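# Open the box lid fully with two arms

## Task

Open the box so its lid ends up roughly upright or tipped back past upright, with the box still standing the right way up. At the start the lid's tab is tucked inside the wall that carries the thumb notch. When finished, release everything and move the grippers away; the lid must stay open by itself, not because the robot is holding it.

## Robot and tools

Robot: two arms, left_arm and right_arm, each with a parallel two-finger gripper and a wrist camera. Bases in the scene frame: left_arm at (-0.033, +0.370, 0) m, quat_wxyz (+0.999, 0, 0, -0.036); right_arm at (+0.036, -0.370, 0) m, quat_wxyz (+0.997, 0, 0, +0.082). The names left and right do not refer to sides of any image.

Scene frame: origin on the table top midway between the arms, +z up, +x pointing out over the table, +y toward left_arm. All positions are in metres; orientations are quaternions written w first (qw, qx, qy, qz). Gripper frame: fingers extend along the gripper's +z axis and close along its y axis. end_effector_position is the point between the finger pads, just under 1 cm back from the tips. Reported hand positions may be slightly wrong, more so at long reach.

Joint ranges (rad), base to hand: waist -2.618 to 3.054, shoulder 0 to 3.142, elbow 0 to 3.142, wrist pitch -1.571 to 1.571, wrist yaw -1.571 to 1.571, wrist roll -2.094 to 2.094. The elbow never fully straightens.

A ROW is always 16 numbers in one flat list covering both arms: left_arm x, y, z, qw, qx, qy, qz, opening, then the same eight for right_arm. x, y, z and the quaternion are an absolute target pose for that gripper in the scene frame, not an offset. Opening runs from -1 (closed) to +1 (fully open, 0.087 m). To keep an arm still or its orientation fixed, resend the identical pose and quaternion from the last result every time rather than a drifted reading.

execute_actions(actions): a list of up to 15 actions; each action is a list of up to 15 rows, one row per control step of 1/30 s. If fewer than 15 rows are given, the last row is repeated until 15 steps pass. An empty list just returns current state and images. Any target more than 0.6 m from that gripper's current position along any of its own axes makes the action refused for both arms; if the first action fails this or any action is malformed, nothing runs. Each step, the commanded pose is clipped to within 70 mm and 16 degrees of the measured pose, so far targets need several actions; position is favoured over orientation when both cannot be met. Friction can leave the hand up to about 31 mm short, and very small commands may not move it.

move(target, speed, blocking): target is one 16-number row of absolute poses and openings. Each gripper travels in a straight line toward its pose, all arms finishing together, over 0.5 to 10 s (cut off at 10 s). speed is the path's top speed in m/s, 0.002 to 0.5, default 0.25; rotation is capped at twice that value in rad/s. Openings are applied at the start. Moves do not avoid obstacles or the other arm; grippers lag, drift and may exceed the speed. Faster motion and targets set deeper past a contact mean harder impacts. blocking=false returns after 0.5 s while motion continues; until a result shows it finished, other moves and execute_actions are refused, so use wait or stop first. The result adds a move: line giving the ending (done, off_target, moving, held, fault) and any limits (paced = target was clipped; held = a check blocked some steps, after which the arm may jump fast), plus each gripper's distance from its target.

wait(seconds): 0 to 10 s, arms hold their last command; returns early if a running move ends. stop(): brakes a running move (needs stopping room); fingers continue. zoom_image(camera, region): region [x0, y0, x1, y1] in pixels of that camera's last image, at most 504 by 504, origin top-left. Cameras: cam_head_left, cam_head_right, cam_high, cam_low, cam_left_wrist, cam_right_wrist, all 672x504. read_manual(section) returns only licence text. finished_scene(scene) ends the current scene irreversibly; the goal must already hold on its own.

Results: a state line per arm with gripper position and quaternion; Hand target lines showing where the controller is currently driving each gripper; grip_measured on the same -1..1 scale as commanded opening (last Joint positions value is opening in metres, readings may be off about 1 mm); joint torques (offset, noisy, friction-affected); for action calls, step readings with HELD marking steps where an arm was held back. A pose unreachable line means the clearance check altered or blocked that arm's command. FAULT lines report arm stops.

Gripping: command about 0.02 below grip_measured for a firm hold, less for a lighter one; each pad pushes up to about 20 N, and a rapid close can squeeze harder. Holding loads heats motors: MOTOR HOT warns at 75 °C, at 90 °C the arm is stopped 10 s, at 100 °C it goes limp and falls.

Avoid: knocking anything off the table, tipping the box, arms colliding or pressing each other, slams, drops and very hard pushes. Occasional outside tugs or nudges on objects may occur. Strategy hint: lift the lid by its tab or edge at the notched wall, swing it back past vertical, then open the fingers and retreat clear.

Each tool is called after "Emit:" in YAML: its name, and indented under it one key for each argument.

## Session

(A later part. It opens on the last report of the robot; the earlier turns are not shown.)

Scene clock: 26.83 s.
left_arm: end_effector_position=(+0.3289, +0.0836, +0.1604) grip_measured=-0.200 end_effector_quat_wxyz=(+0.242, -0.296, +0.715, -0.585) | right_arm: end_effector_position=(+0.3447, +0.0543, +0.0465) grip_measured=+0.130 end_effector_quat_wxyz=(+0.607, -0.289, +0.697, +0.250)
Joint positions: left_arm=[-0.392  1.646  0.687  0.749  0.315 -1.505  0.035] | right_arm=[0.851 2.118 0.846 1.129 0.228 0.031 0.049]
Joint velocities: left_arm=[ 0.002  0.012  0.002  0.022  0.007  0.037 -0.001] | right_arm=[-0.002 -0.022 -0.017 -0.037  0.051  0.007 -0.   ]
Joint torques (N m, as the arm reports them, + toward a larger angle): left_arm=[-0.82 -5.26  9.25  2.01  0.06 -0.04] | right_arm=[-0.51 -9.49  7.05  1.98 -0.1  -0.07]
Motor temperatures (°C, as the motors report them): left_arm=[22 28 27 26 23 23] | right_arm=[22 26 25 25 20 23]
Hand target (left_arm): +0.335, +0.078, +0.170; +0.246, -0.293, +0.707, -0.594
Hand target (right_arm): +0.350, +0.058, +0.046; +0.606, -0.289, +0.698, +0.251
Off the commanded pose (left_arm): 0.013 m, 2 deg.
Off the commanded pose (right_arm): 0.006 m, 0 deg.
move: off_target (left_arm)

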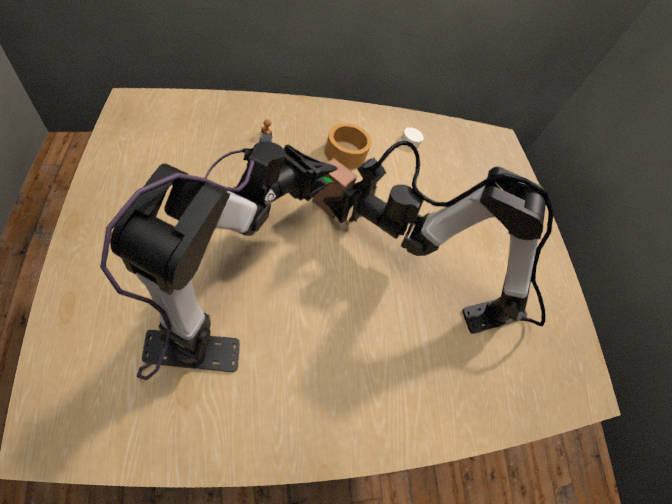

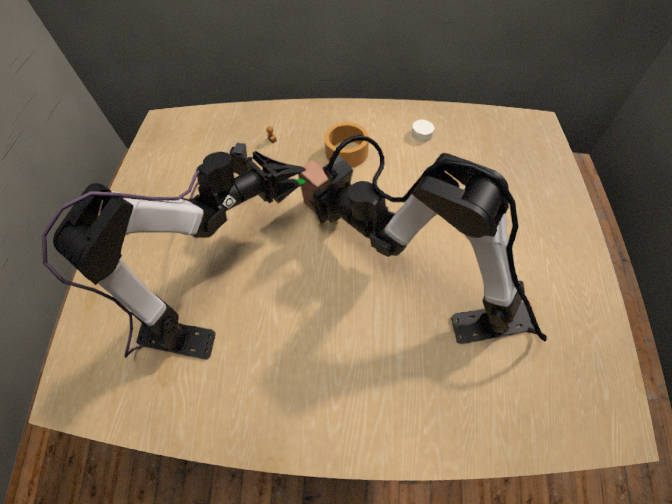

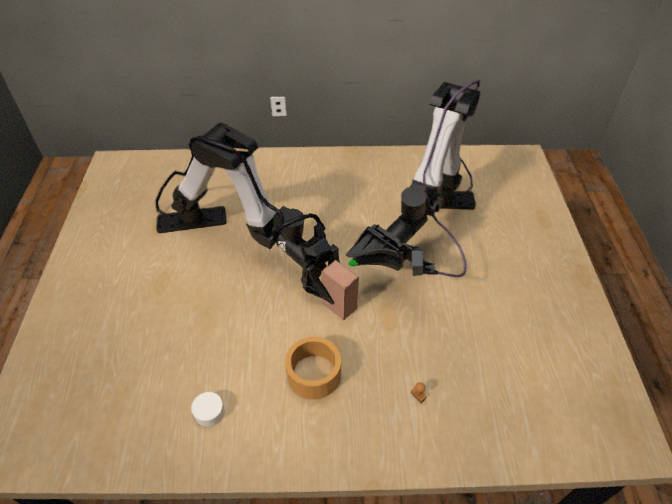

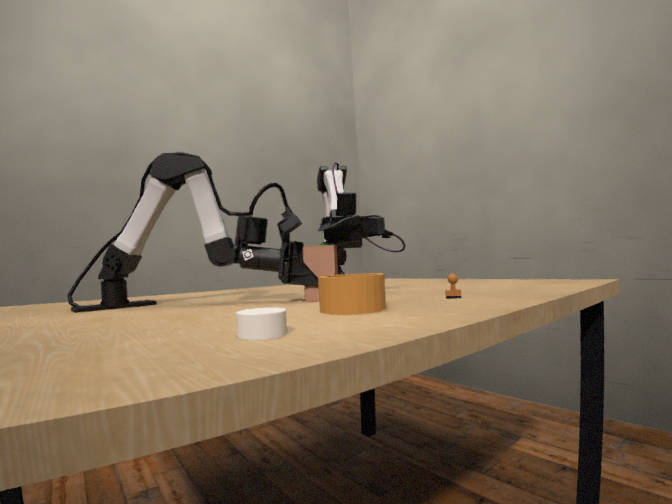

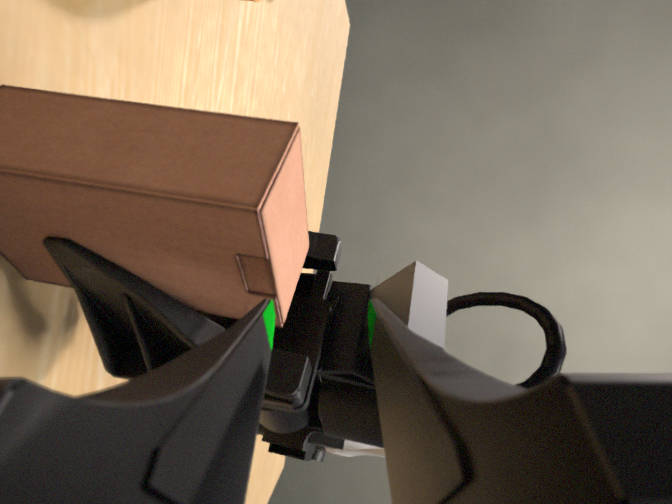

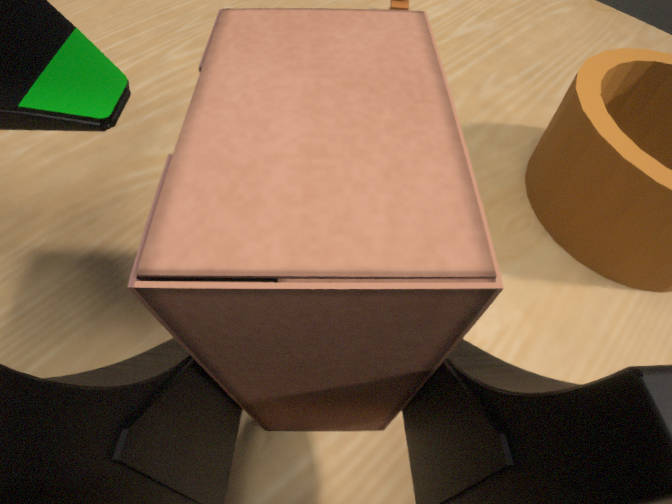

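Emit:
move:
  target: [0.341,0.071,0.170,0.246,-0.293,0.707,-0.594,-0.05,0.35,0.058,0.046,0.606,-0.289,0.698,0.251,0.03]
  speed: 0.02

Emit:
zoom_image:
  camera: "cam_left_wrist"
  region: [180,220,400,380]

Scene clock: 28.17 s.
left_arm: end_effector_position=(+0.3351, +0.0776, +0.1610) grip_measured=-0.050 end_effector_quat_wxyz=(+0.243, -0.296, +0.715, -0.586) | right_arm: end_effector_position=(+0.3447, +0.0543, +0.0465) grip_measured=+0.130 end_effector_quat_wxyz=(+0.607, -0.289, +0.697, +0.250)
Joint positions: left_arm=[-0.4    1.674  0.719  0.748  0.307 -1.507  0.042] | right_arm=[0.851 2.118 0.846 1.129 0.228 0.031 0.049]
Joint velocities: left_arm=[-0.012  0.012 -0.017  0.007 -0.007 -0.022 -0.   ] | right_arm=[-0.007 -0.002  0.002  0.051  0.037  0.095 -0.   ]
Joint torques (N m, as the arm reports them, + toward a larger angle): left_arm=[-0.83 -5.51  9.23  2.    0.04 -0.05] | right_arm=[-0.49 -9.54  7.15  1.97 -0.11 -0.04]
Motor temperatures (°C, as the motors report them): left_arm=[22 28 27 26 23 23] | right_arm=[22 26 25 25 20 23]
Hand target (left_arm): +0.341, +0.072, +0.170; +0.246, -0.293, +0.707, -0.594
Hand target (right_arm): +0.350, +0.058, +0.046; +0.606, -0.289, +0.698, +0.251
Off the commanded pose (left_arm): 0.013 m, 1 deg.
Off the commanded pose (right_arm): 0.006 m, 0 deg.
move: off_target (left_arm)

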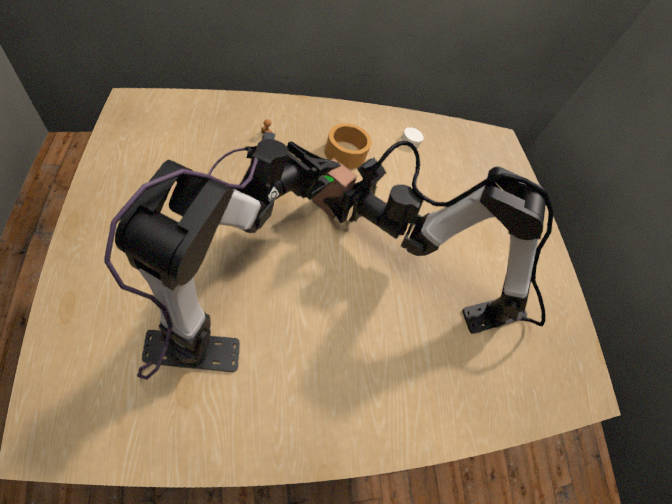

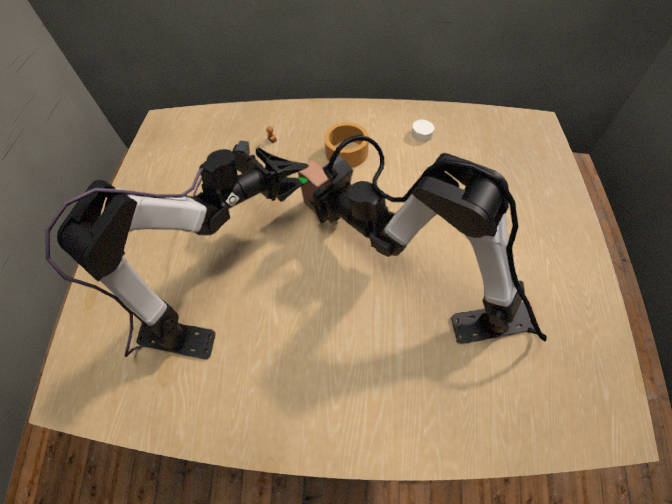

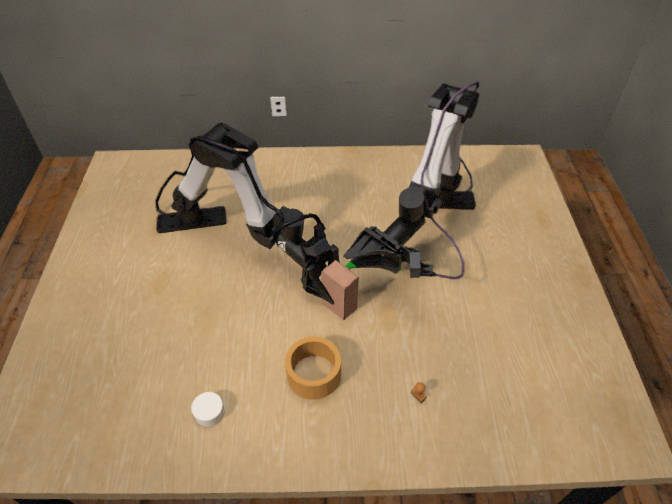

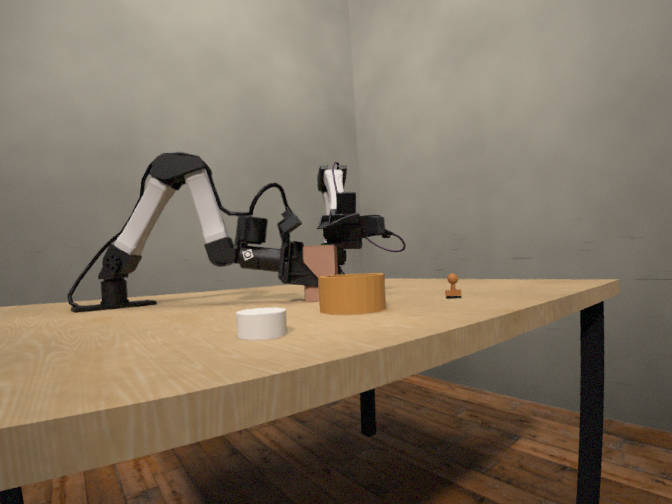

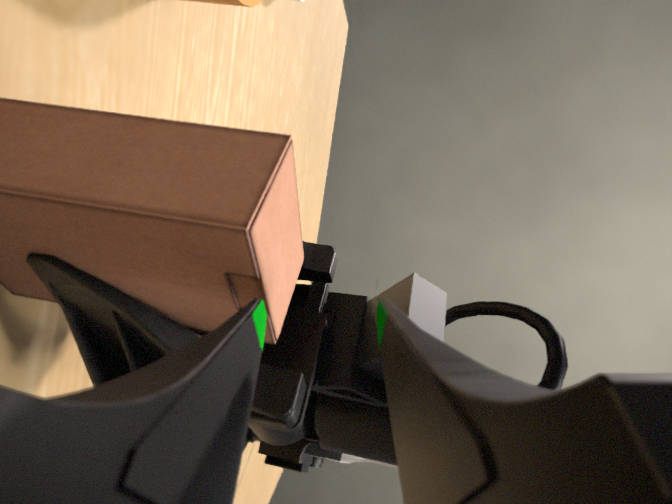

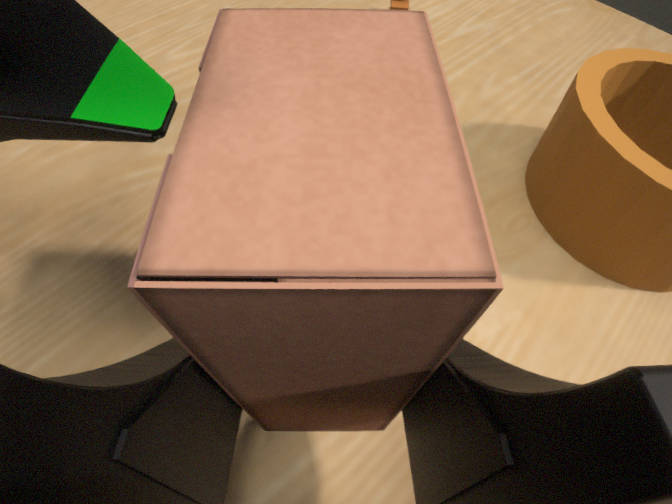

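Region (180, 220, 400, 380) of cam_left_wrist's 672x504 image, scaled by 2.291, with more detail than that image has; it fills the top 367 rows of this view, and the rest is white.

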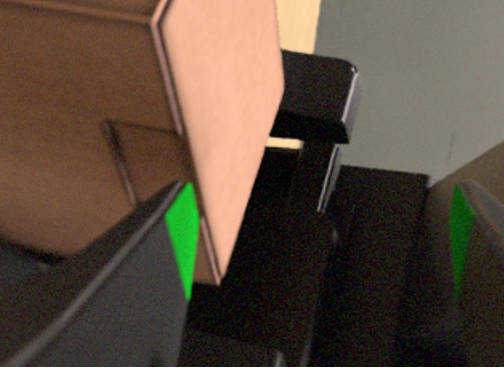

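Emit:
move:
  target: [0.350,0.062,0.170,0.246,-0.293,0.707,-0.594,0.09,0.35,0.058,0.046,0.606,-0.289,0.698,0.251,0.03]
  speed: 0.015

Scene clock: 31.40 s.
left_arm: end_effector_position=(+0.3437, +0.0706, +0.1582) grip_measured=+0.090 end_effector_quat_wxyz=(+0.242, -0.297, +0.716, -0.583) | right_arm: end_effector_position=(+0.3498, +0.0503, +0.0465) grip_measured=+0.130 end_effector_quat_wxyz=(+0.609, -0.283, +0.699, +0.244)
Joint positions: left_arm=[-0.409  1.715  0.761  0.74   0.296 -1.507  0.048] | right_arm=[0.842 2.118 0.846 1.129 0.237 0.031 0.049]
Joint velocities: left_arm=[-0.007 -0.002 -0.017  0.037  0.037  0.007 -0.   ] | right_arm=[ 0.002 -0.017 -0.002  0.022  0.022  0.037 -0.001]
Joint torques (N m, as the arm reports them, + toward a larger angle): left_arm=[-1.1  -5.82  9.7   2.01  0.03 -0.07] | right_arm=[ 0.22 -9.56  7.07  1.96 -0.22 -0.06]
Motor temperatures (°C, as the motors report them): left_arm=[22 28 28 26 23 23] | right_arm=[22 26 25 25 20 23]
Hand target (left_arm): +0.349, +0.063, +0.170; +0.246, -0.293, +0.707, -0.594
Hand target (right_arm): +0.350, +0.058, +0.046; +0.606, -0.289, +0.698, +0.251
Off the commanded pose (left_arm): 0.016 m, 2 deg.
Off the commanded pose (right_arm): 0.008 m, 1 deg.
move: off_target (left_arm)

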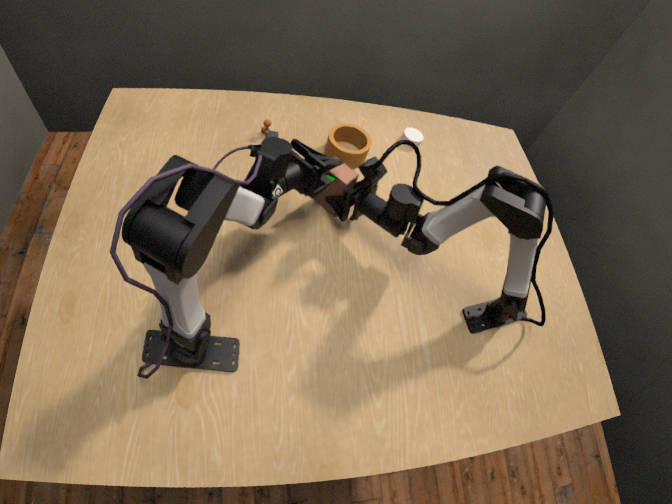

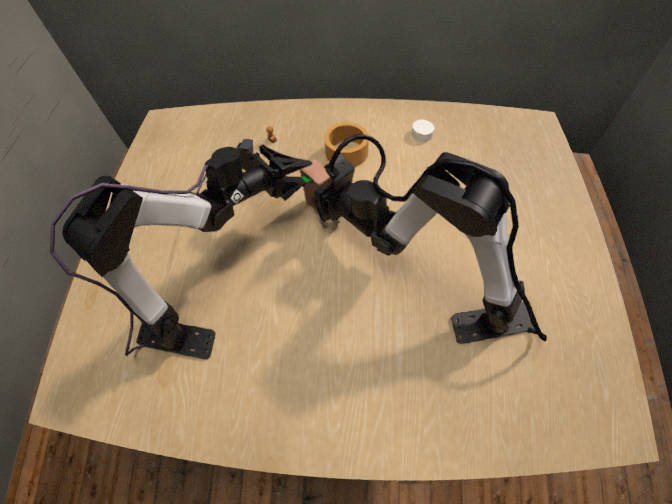

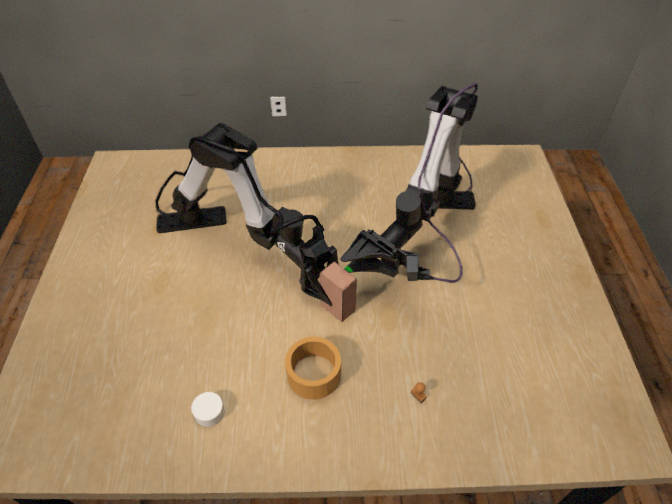

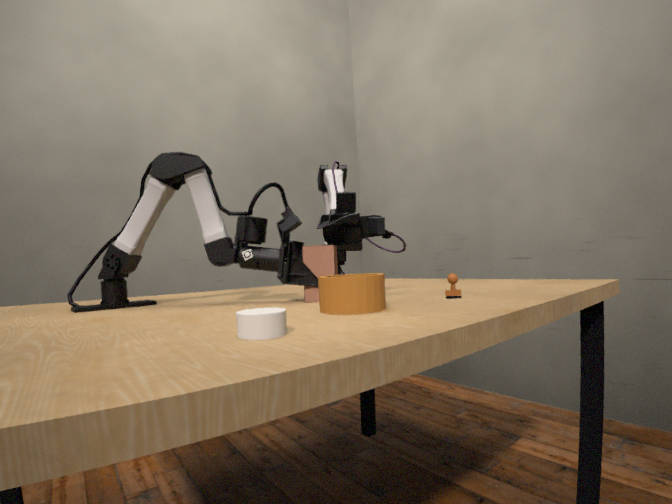

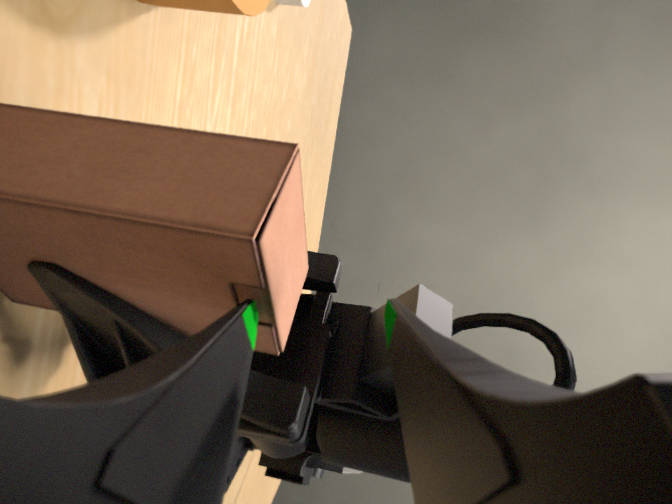

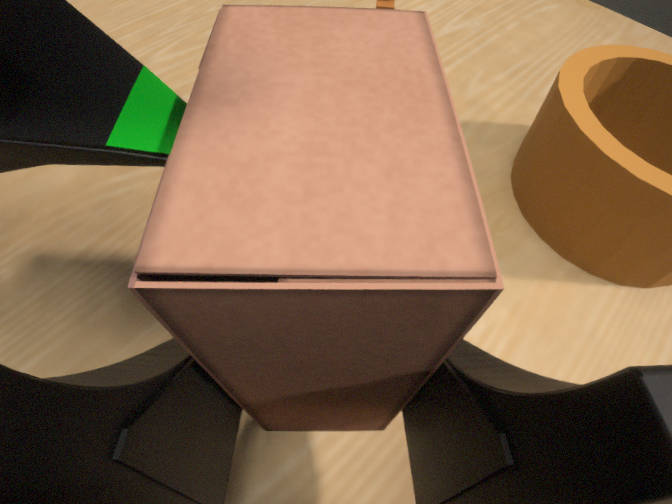

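Emit:
move:
  target: [0.350,0.062,0.192,0.246,-0.293,0.707,-0.594,0.09,0.35,0.058,0.046,0.606,-0.289,0.698,0.251,0.03]
  speed: 0.02

Scene clock: 33.53 s.
left_arm: end_effector_position=(+0.3446, +0.0702, +0.1600) grip_measured=+0.090 end_effector_quat_wxyz=(+0.231, -0.306, +0.727, -0.569) | right_arm: end_effector_position=(+0.3498, +0.0503, +0.0465) grip_measured=+0.130 end_effector_quat_wxyz=(+0.609, -0.283, +0.699, +0.245)
Joint positions: left_arm=[-0.409  1.694  0.798  0.635  0.296 -1.507  0.048] | right_arm=[0.842 2.118 0.846 1.129 0.236 0.031 0.049]
Joint velocities: left_arm=[ 0.002  0.007 -0.012 -0.066  0.066 -0.051  0.   ] | right_arm=[ 0.002  0.002 -0.017 -0.022 -0.022 -0.051  0.001]
Joint torques (N m, as the arm reports them, + toward a larger angle): left_arm=[-1.1  -8.47 10.    2.08  0.03 -0.07] | right_arm=[ 0.22 -9.52  7.09  1.98 -0.21 -0.04]
Motor temperatures (°C, as the motors report them): left_arm=[22 28 28 26 23 23] | right_arm=[22 27 25 25 20 23]
Hand target (left_arm): +0.348, +0.063, +0.192; +0.246, -0.293, +0.707, -0.595
Hand target (right_arm): +0.350, +0.058, +0.046; +0.606, -0.289, +0.698, +0.251
Off the commanded pose (left_arm): 0.033 m, 4 deg.
Off the commanded pose (right_arm): 0.008 m, 1 deg.
move: off_target (left_arm)

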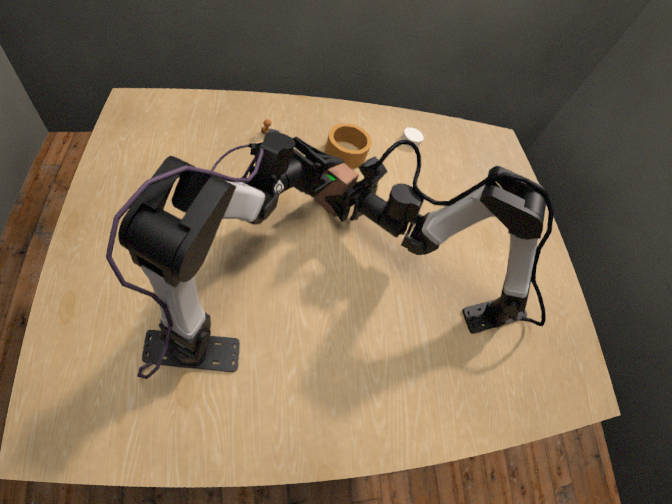

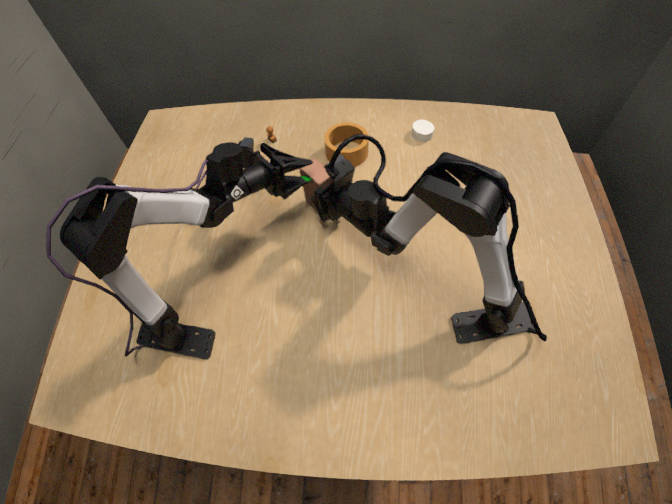

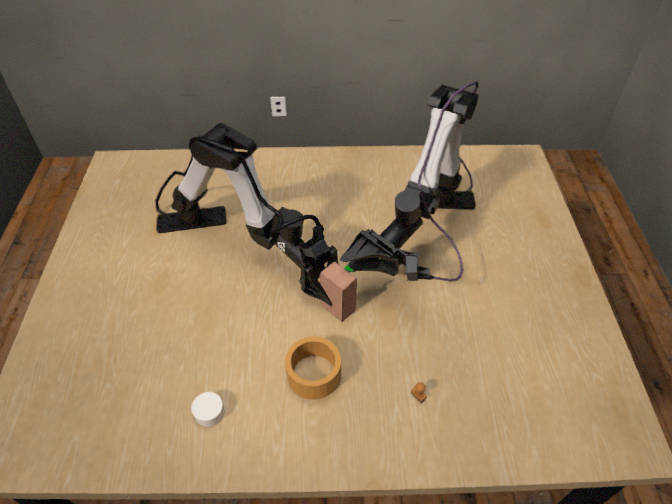

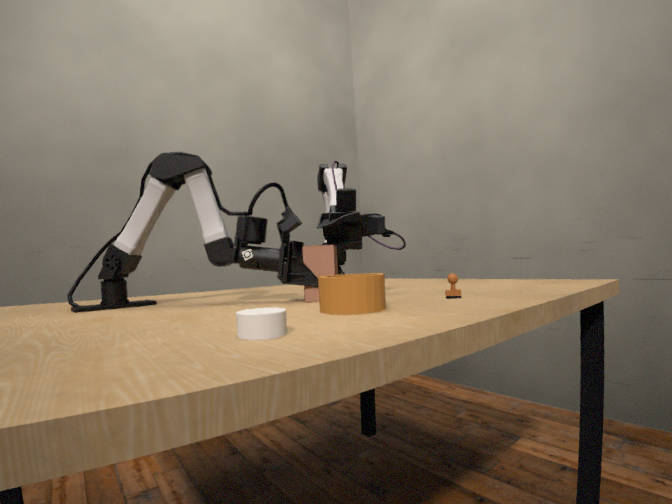

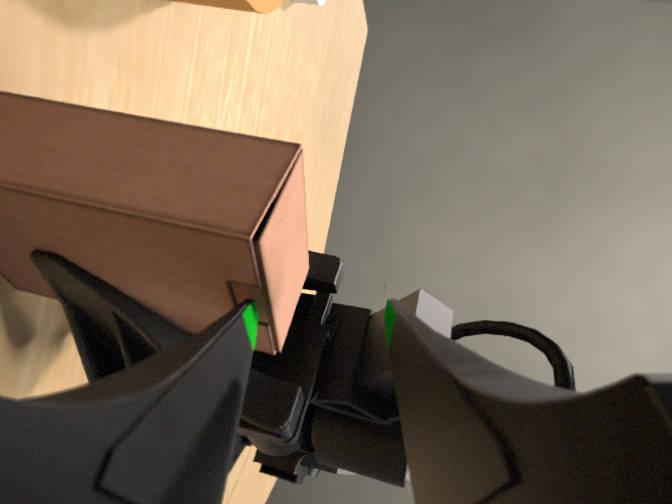

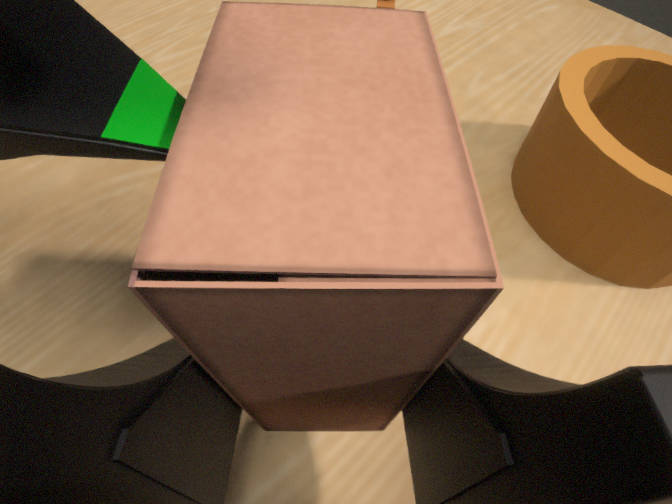

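Starting to lift.

Emit:
move:
  target: [0.350,0.062,0.208,0.246,-0.293,0.707,-0.594,0.09,0.35,0.058,0.046,0.606,-0.289,0.698,0.251,0.03]
  speed: 0.02

Scene clock: 36.30 s.
left_arm: end_effector_position=(+0.3482, +0.0684, +0.1850) grip_measured=+0.090 end_effector_quat_wxyz=(+0.238, -0.301, +0.720, -0.579) | right_arm: end_effector_position=(+0.3490, +0.0511, +0.0465) grip_measured=+0.130 end_effector_quat_wxyz=(+0.608, -0.285, +0.699, +0.247)
Joint positions: left_arm=[-0.409  1.656  0.843  0.585  0.296 -1.509  0.048] | right_arm=[0.842 2.118 0.846 1.129 0.23  0.031 0.049]
Joint velocities: left_arm=[-0.002 -0.002 -0.027  0.022 -0.022  0.022 -0.001] | right_arm=[-0.012 -0.012 -0.007  0.007 -0.022  0.007 -0.   ]
Joint torques (N m, as the arm reports them, + toward a larger angle): left_arm=[-1.12 -8.14  9.79  1.89  0.04 -0.05] | right_arm=[ 0.22 -9.55  7.17  1.99 -0.11 -0.06]
Motor temperatures (°C, as the motors report them): left_arm=[22 29 28 27 23 23] | right_arm=[22 27 26 25 20 23]
Hand target (left_arm): +0.349, +0.063, +0.208; +0.246, -0.293, +0.707, -0.595
Hand target (right_arm): +0.350, +0.058, +0.046; +0.606, -0.289, +0.698, +0.251
Off the commanded pose (left_arm): 0.024 m, 3 deg.
Off the commanded pose (right_arm): 0.007 m, 1 deg.
move: off_target (left_arm)

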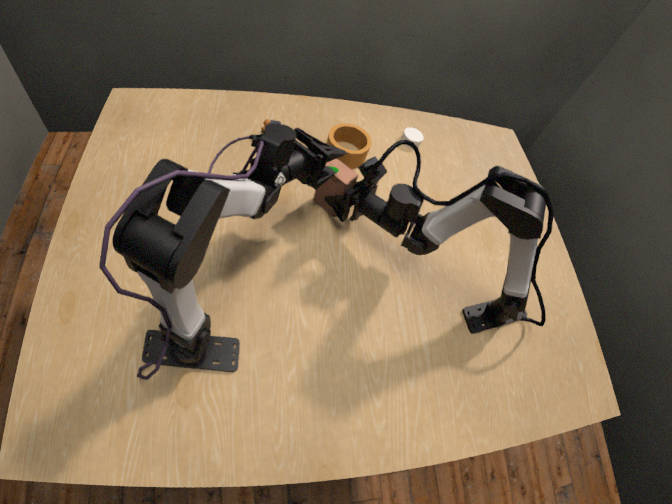

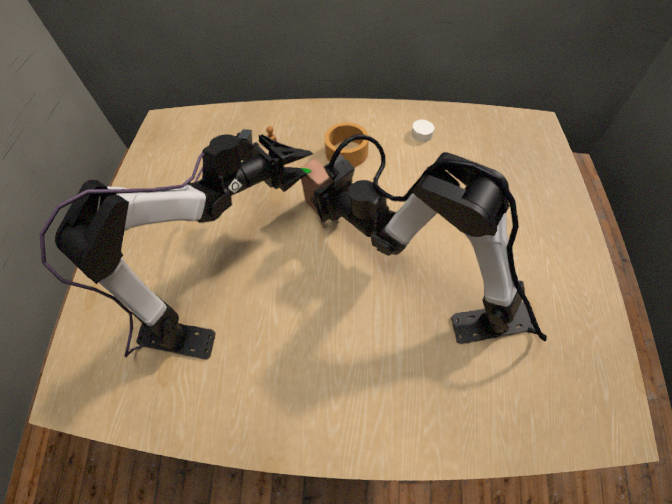

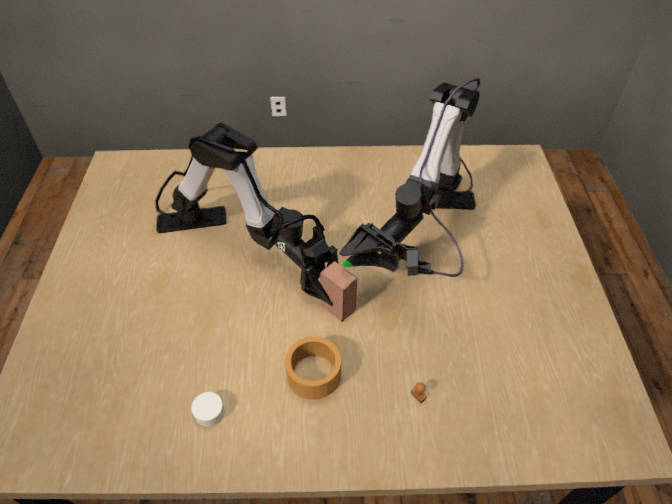

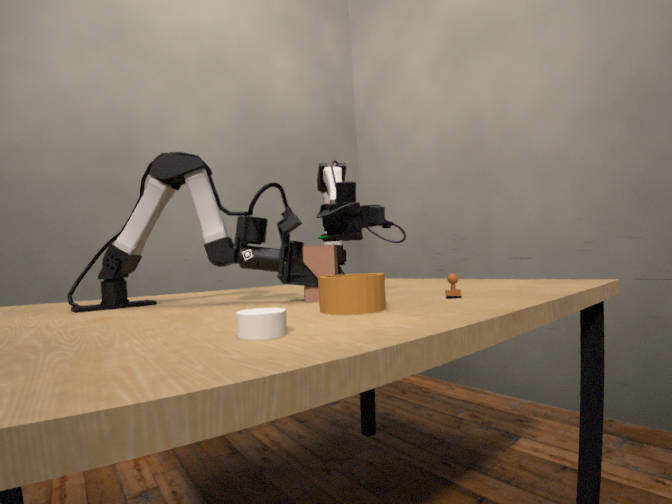

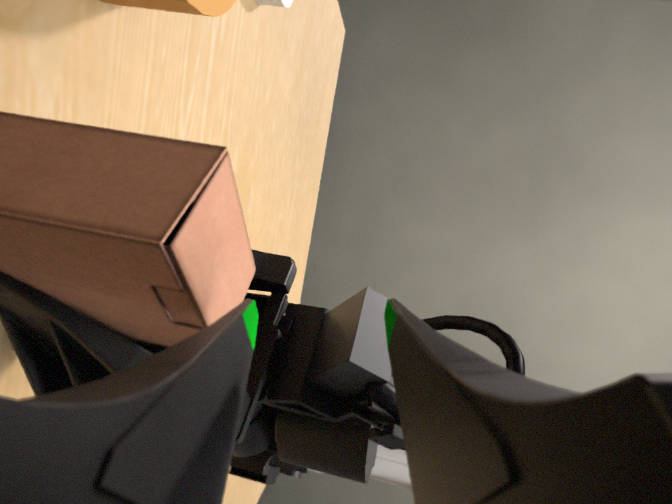

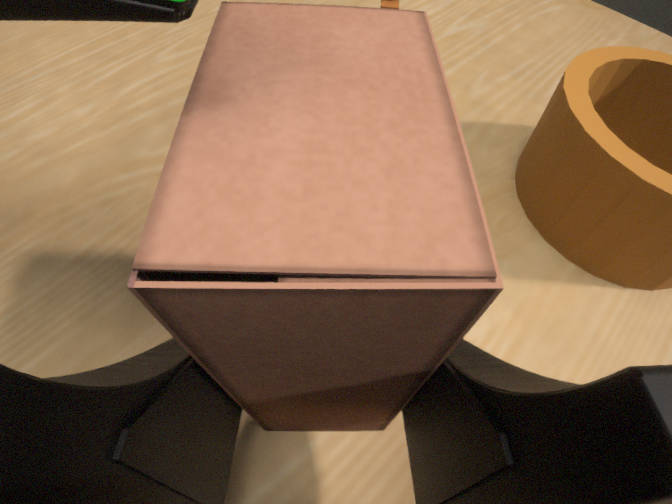

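Emit:
move:
  target: [0.338,0.074,0.195,0.246,-0.293,0.707,-0.594,0.15,0.35,0.058,0.046,0.606,-0.289,0.698,0.251,0.03]
  speed: 0.04

Emit:
move:
  target: [0.338,0.074,0.166,0.246,-0.293,0.707,-0.594,0.15,0.35,0.058,0.046,0.606,-0.289,0.698,0.251,0.03]
  speed: 0.04

Scene clock: 37.40 s.
left_arm: end_effector_position=(+0.3431, +0.0711, +0.1908) grip_measured=+0.150 end_effector_quat_wxyz=(+0.245, -0.295, +0.712, -0.587) | right_arm: end_effector_position=(+0.3490, +0.0512, +0.0465) grip_measured=+0.130 end_effector_quat_wxyz=(+0.608, -0.285, +0.699, +0.247)
Joint positions: left_arm=[-0.409  1.632  0.812  0.62   0.296 -1.509  0.05 ] | right_arm=[0.842 2.118 0.846 1.129 0.229 0.031 0.049]
Joint velocities: left_arm=[-0.002 -0.027  0.007  0.037  0.051  0.051  0.   ] | right_arm=[-0.012  0.007 -0.012 -0.007  0.037  0.022 -0.   ]
Joint torques (N m, as the arm reports them, + toward a larger angle): left_arm=[ 0.15 -7.96  5.62  2.09  0.19 -0.02] | right_arm=[ 0.17 -9.53  7.04  1.98 -0.15 -0.03]
Motor temperatures (°C, as the motors report them): left_arm=[22 29 28 27 23 23] | right_arm=[22 27 26 26 20 23]
Hand target (left_arm): +0.338, +0.074, +0.195; +0.246, -0.293, +0.708, -0.594
Hand target (right_arm): +0.350, +0.058, +0.046; +0.606, -0.289, +0.698, +0.251
Off the commanded pose (left_arm): 0.007 m, 1 deg.
Off the commanded pose (right_arm): 0.007 m, 1 deg.
move: done

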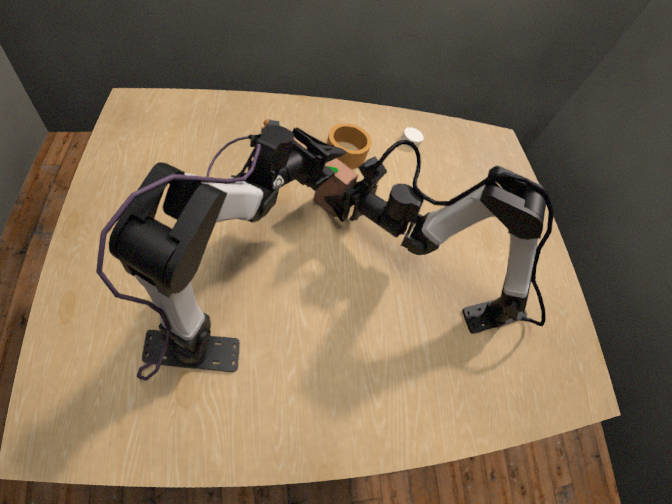

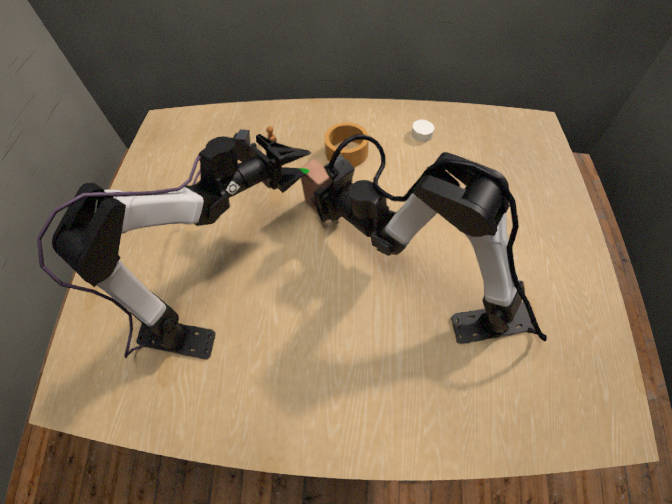

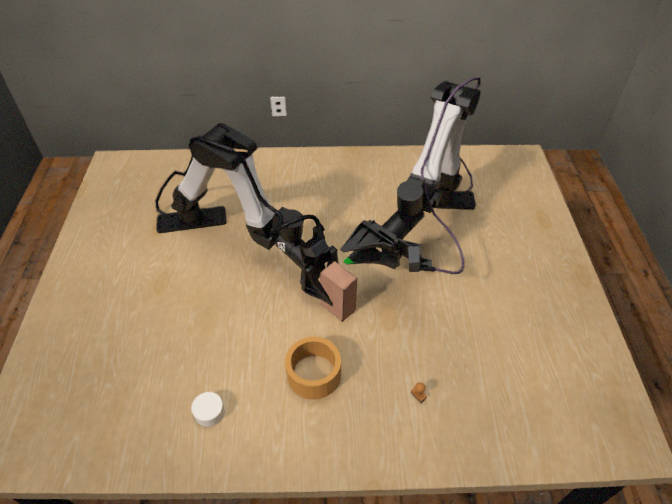

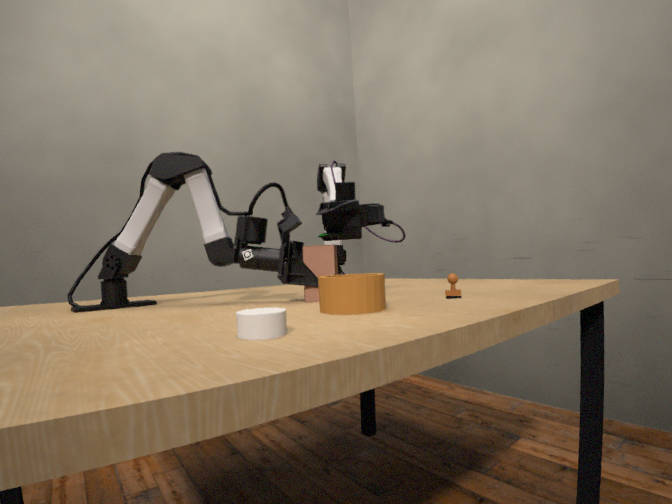

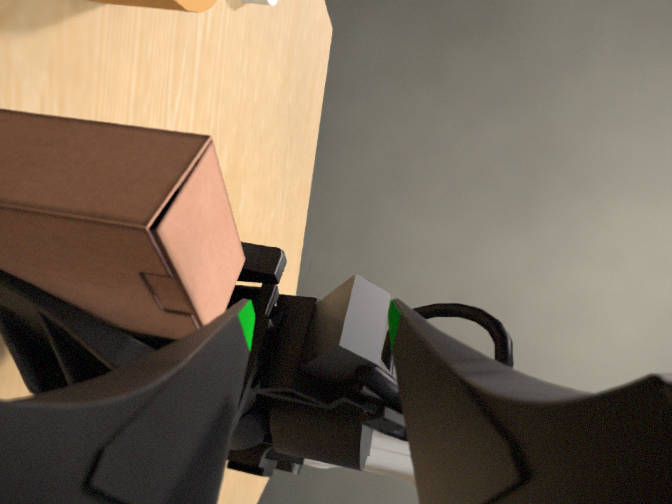

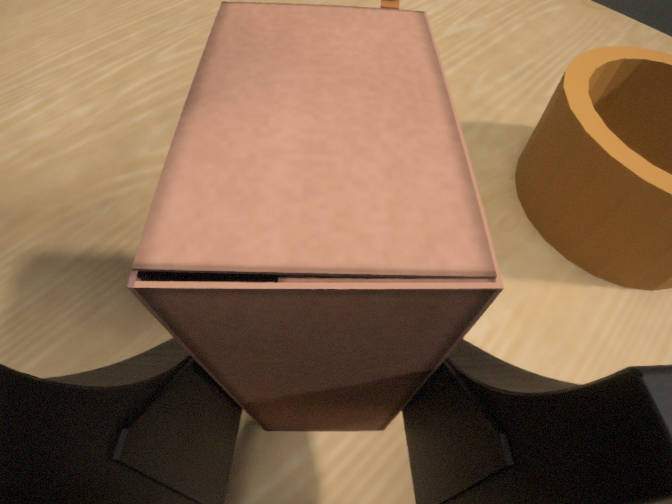

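Scene clock: 38.53 s.
left_arm: end_effector_position=(+0.3412, +0.0721, +0.1754) grip_measured=+0.150 end_effector_quat_wxyz=(+0.253, -0.289, +0.705, -0.597) | right_arm: end_effector_position=(+0.3490, +0.0512, +0.0465) grip_measured=+0.130 end_effector_quat_wxyz=(+0.608, -0.285, +0.699, +0.247)
Joint positions: left_arm=[-0.409  1.678  0.753  0.756  0.296 -1.509  0.05 ] | right_arm=[0.842 2.118 0.846 1.129 0.229 0.031 0.049]
Joint velocities: left_arm=[ 0.007  0.007  0.007 -0.037  0.022  0.022  0.   ] | right_arm=[ 0.002 -0.007  0.012 -0.007  0.007  0.081  0.001]
Joint torques (N m, as the arm reports them, + toward a larger angle): left_arm=[ 0.18 -5.76  5.41  2.09  0.18 -0.02] | right_arm=[ 0.27 -9.57  7.09  1.97 -0.14 -0.03]
Motor temperatures (°C, as the motors report them): left_arm=[22 29 28 27 23 23] | right_arm=[22 27 26 26 20 23]
Hand target (left_arm): +0.338, +0.074, +0.166; +0.246, -0.293, +0.708, -0.594
Hand target (right_arm): +0.350, +0.058, +0.046; +0.606, -0.289, +0.698, +0.251
Off the commanded pose (left_arm): 0.010 m, 1 deg.
Off the commanded pose (right_arm): 0.007 m, 1 deg.
move: done

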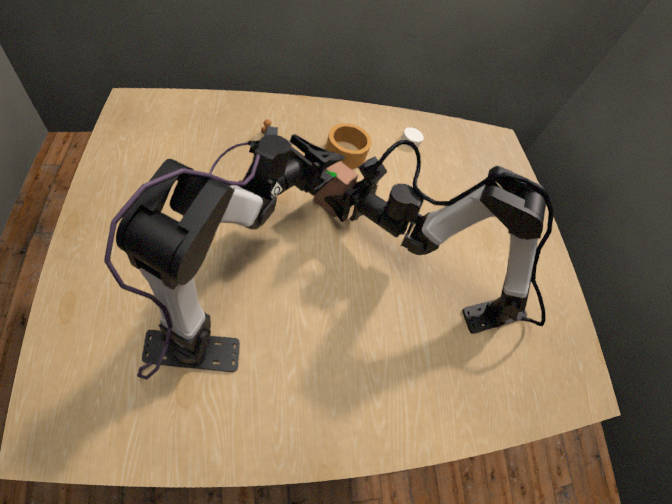

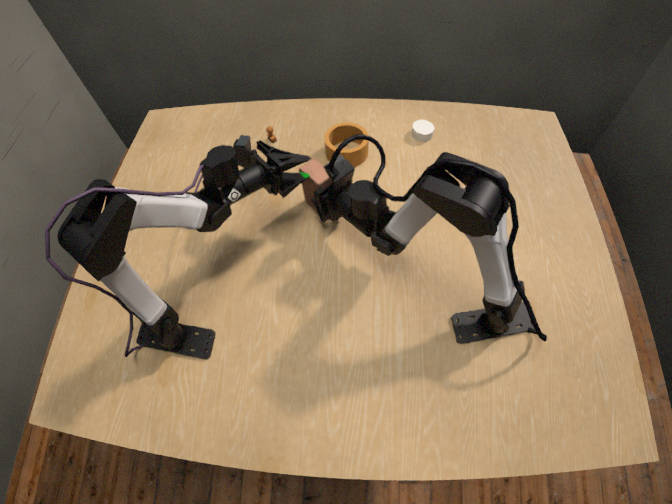

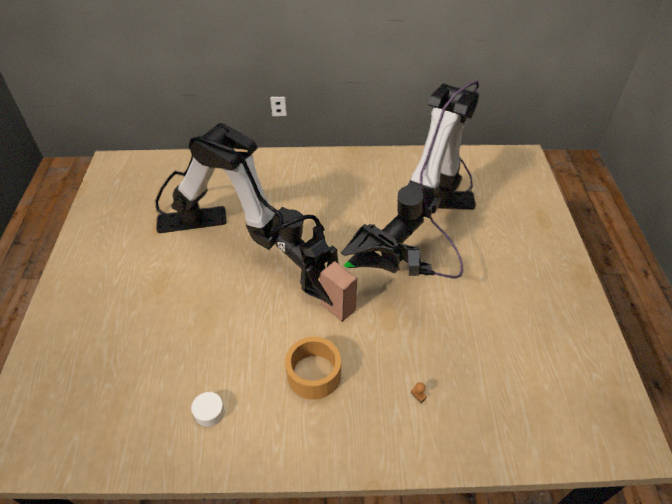

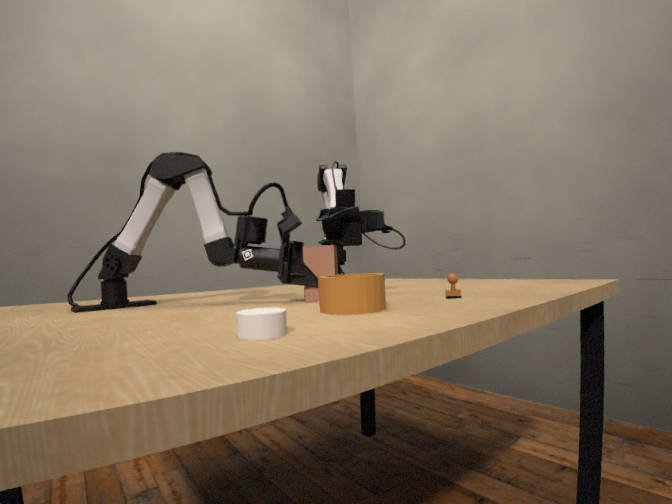

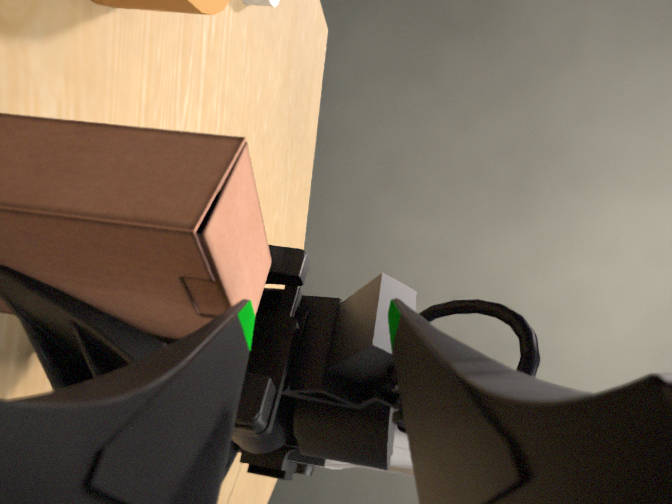

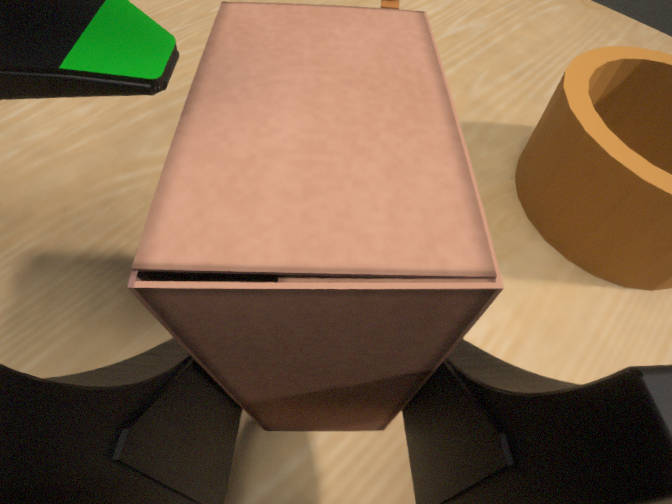

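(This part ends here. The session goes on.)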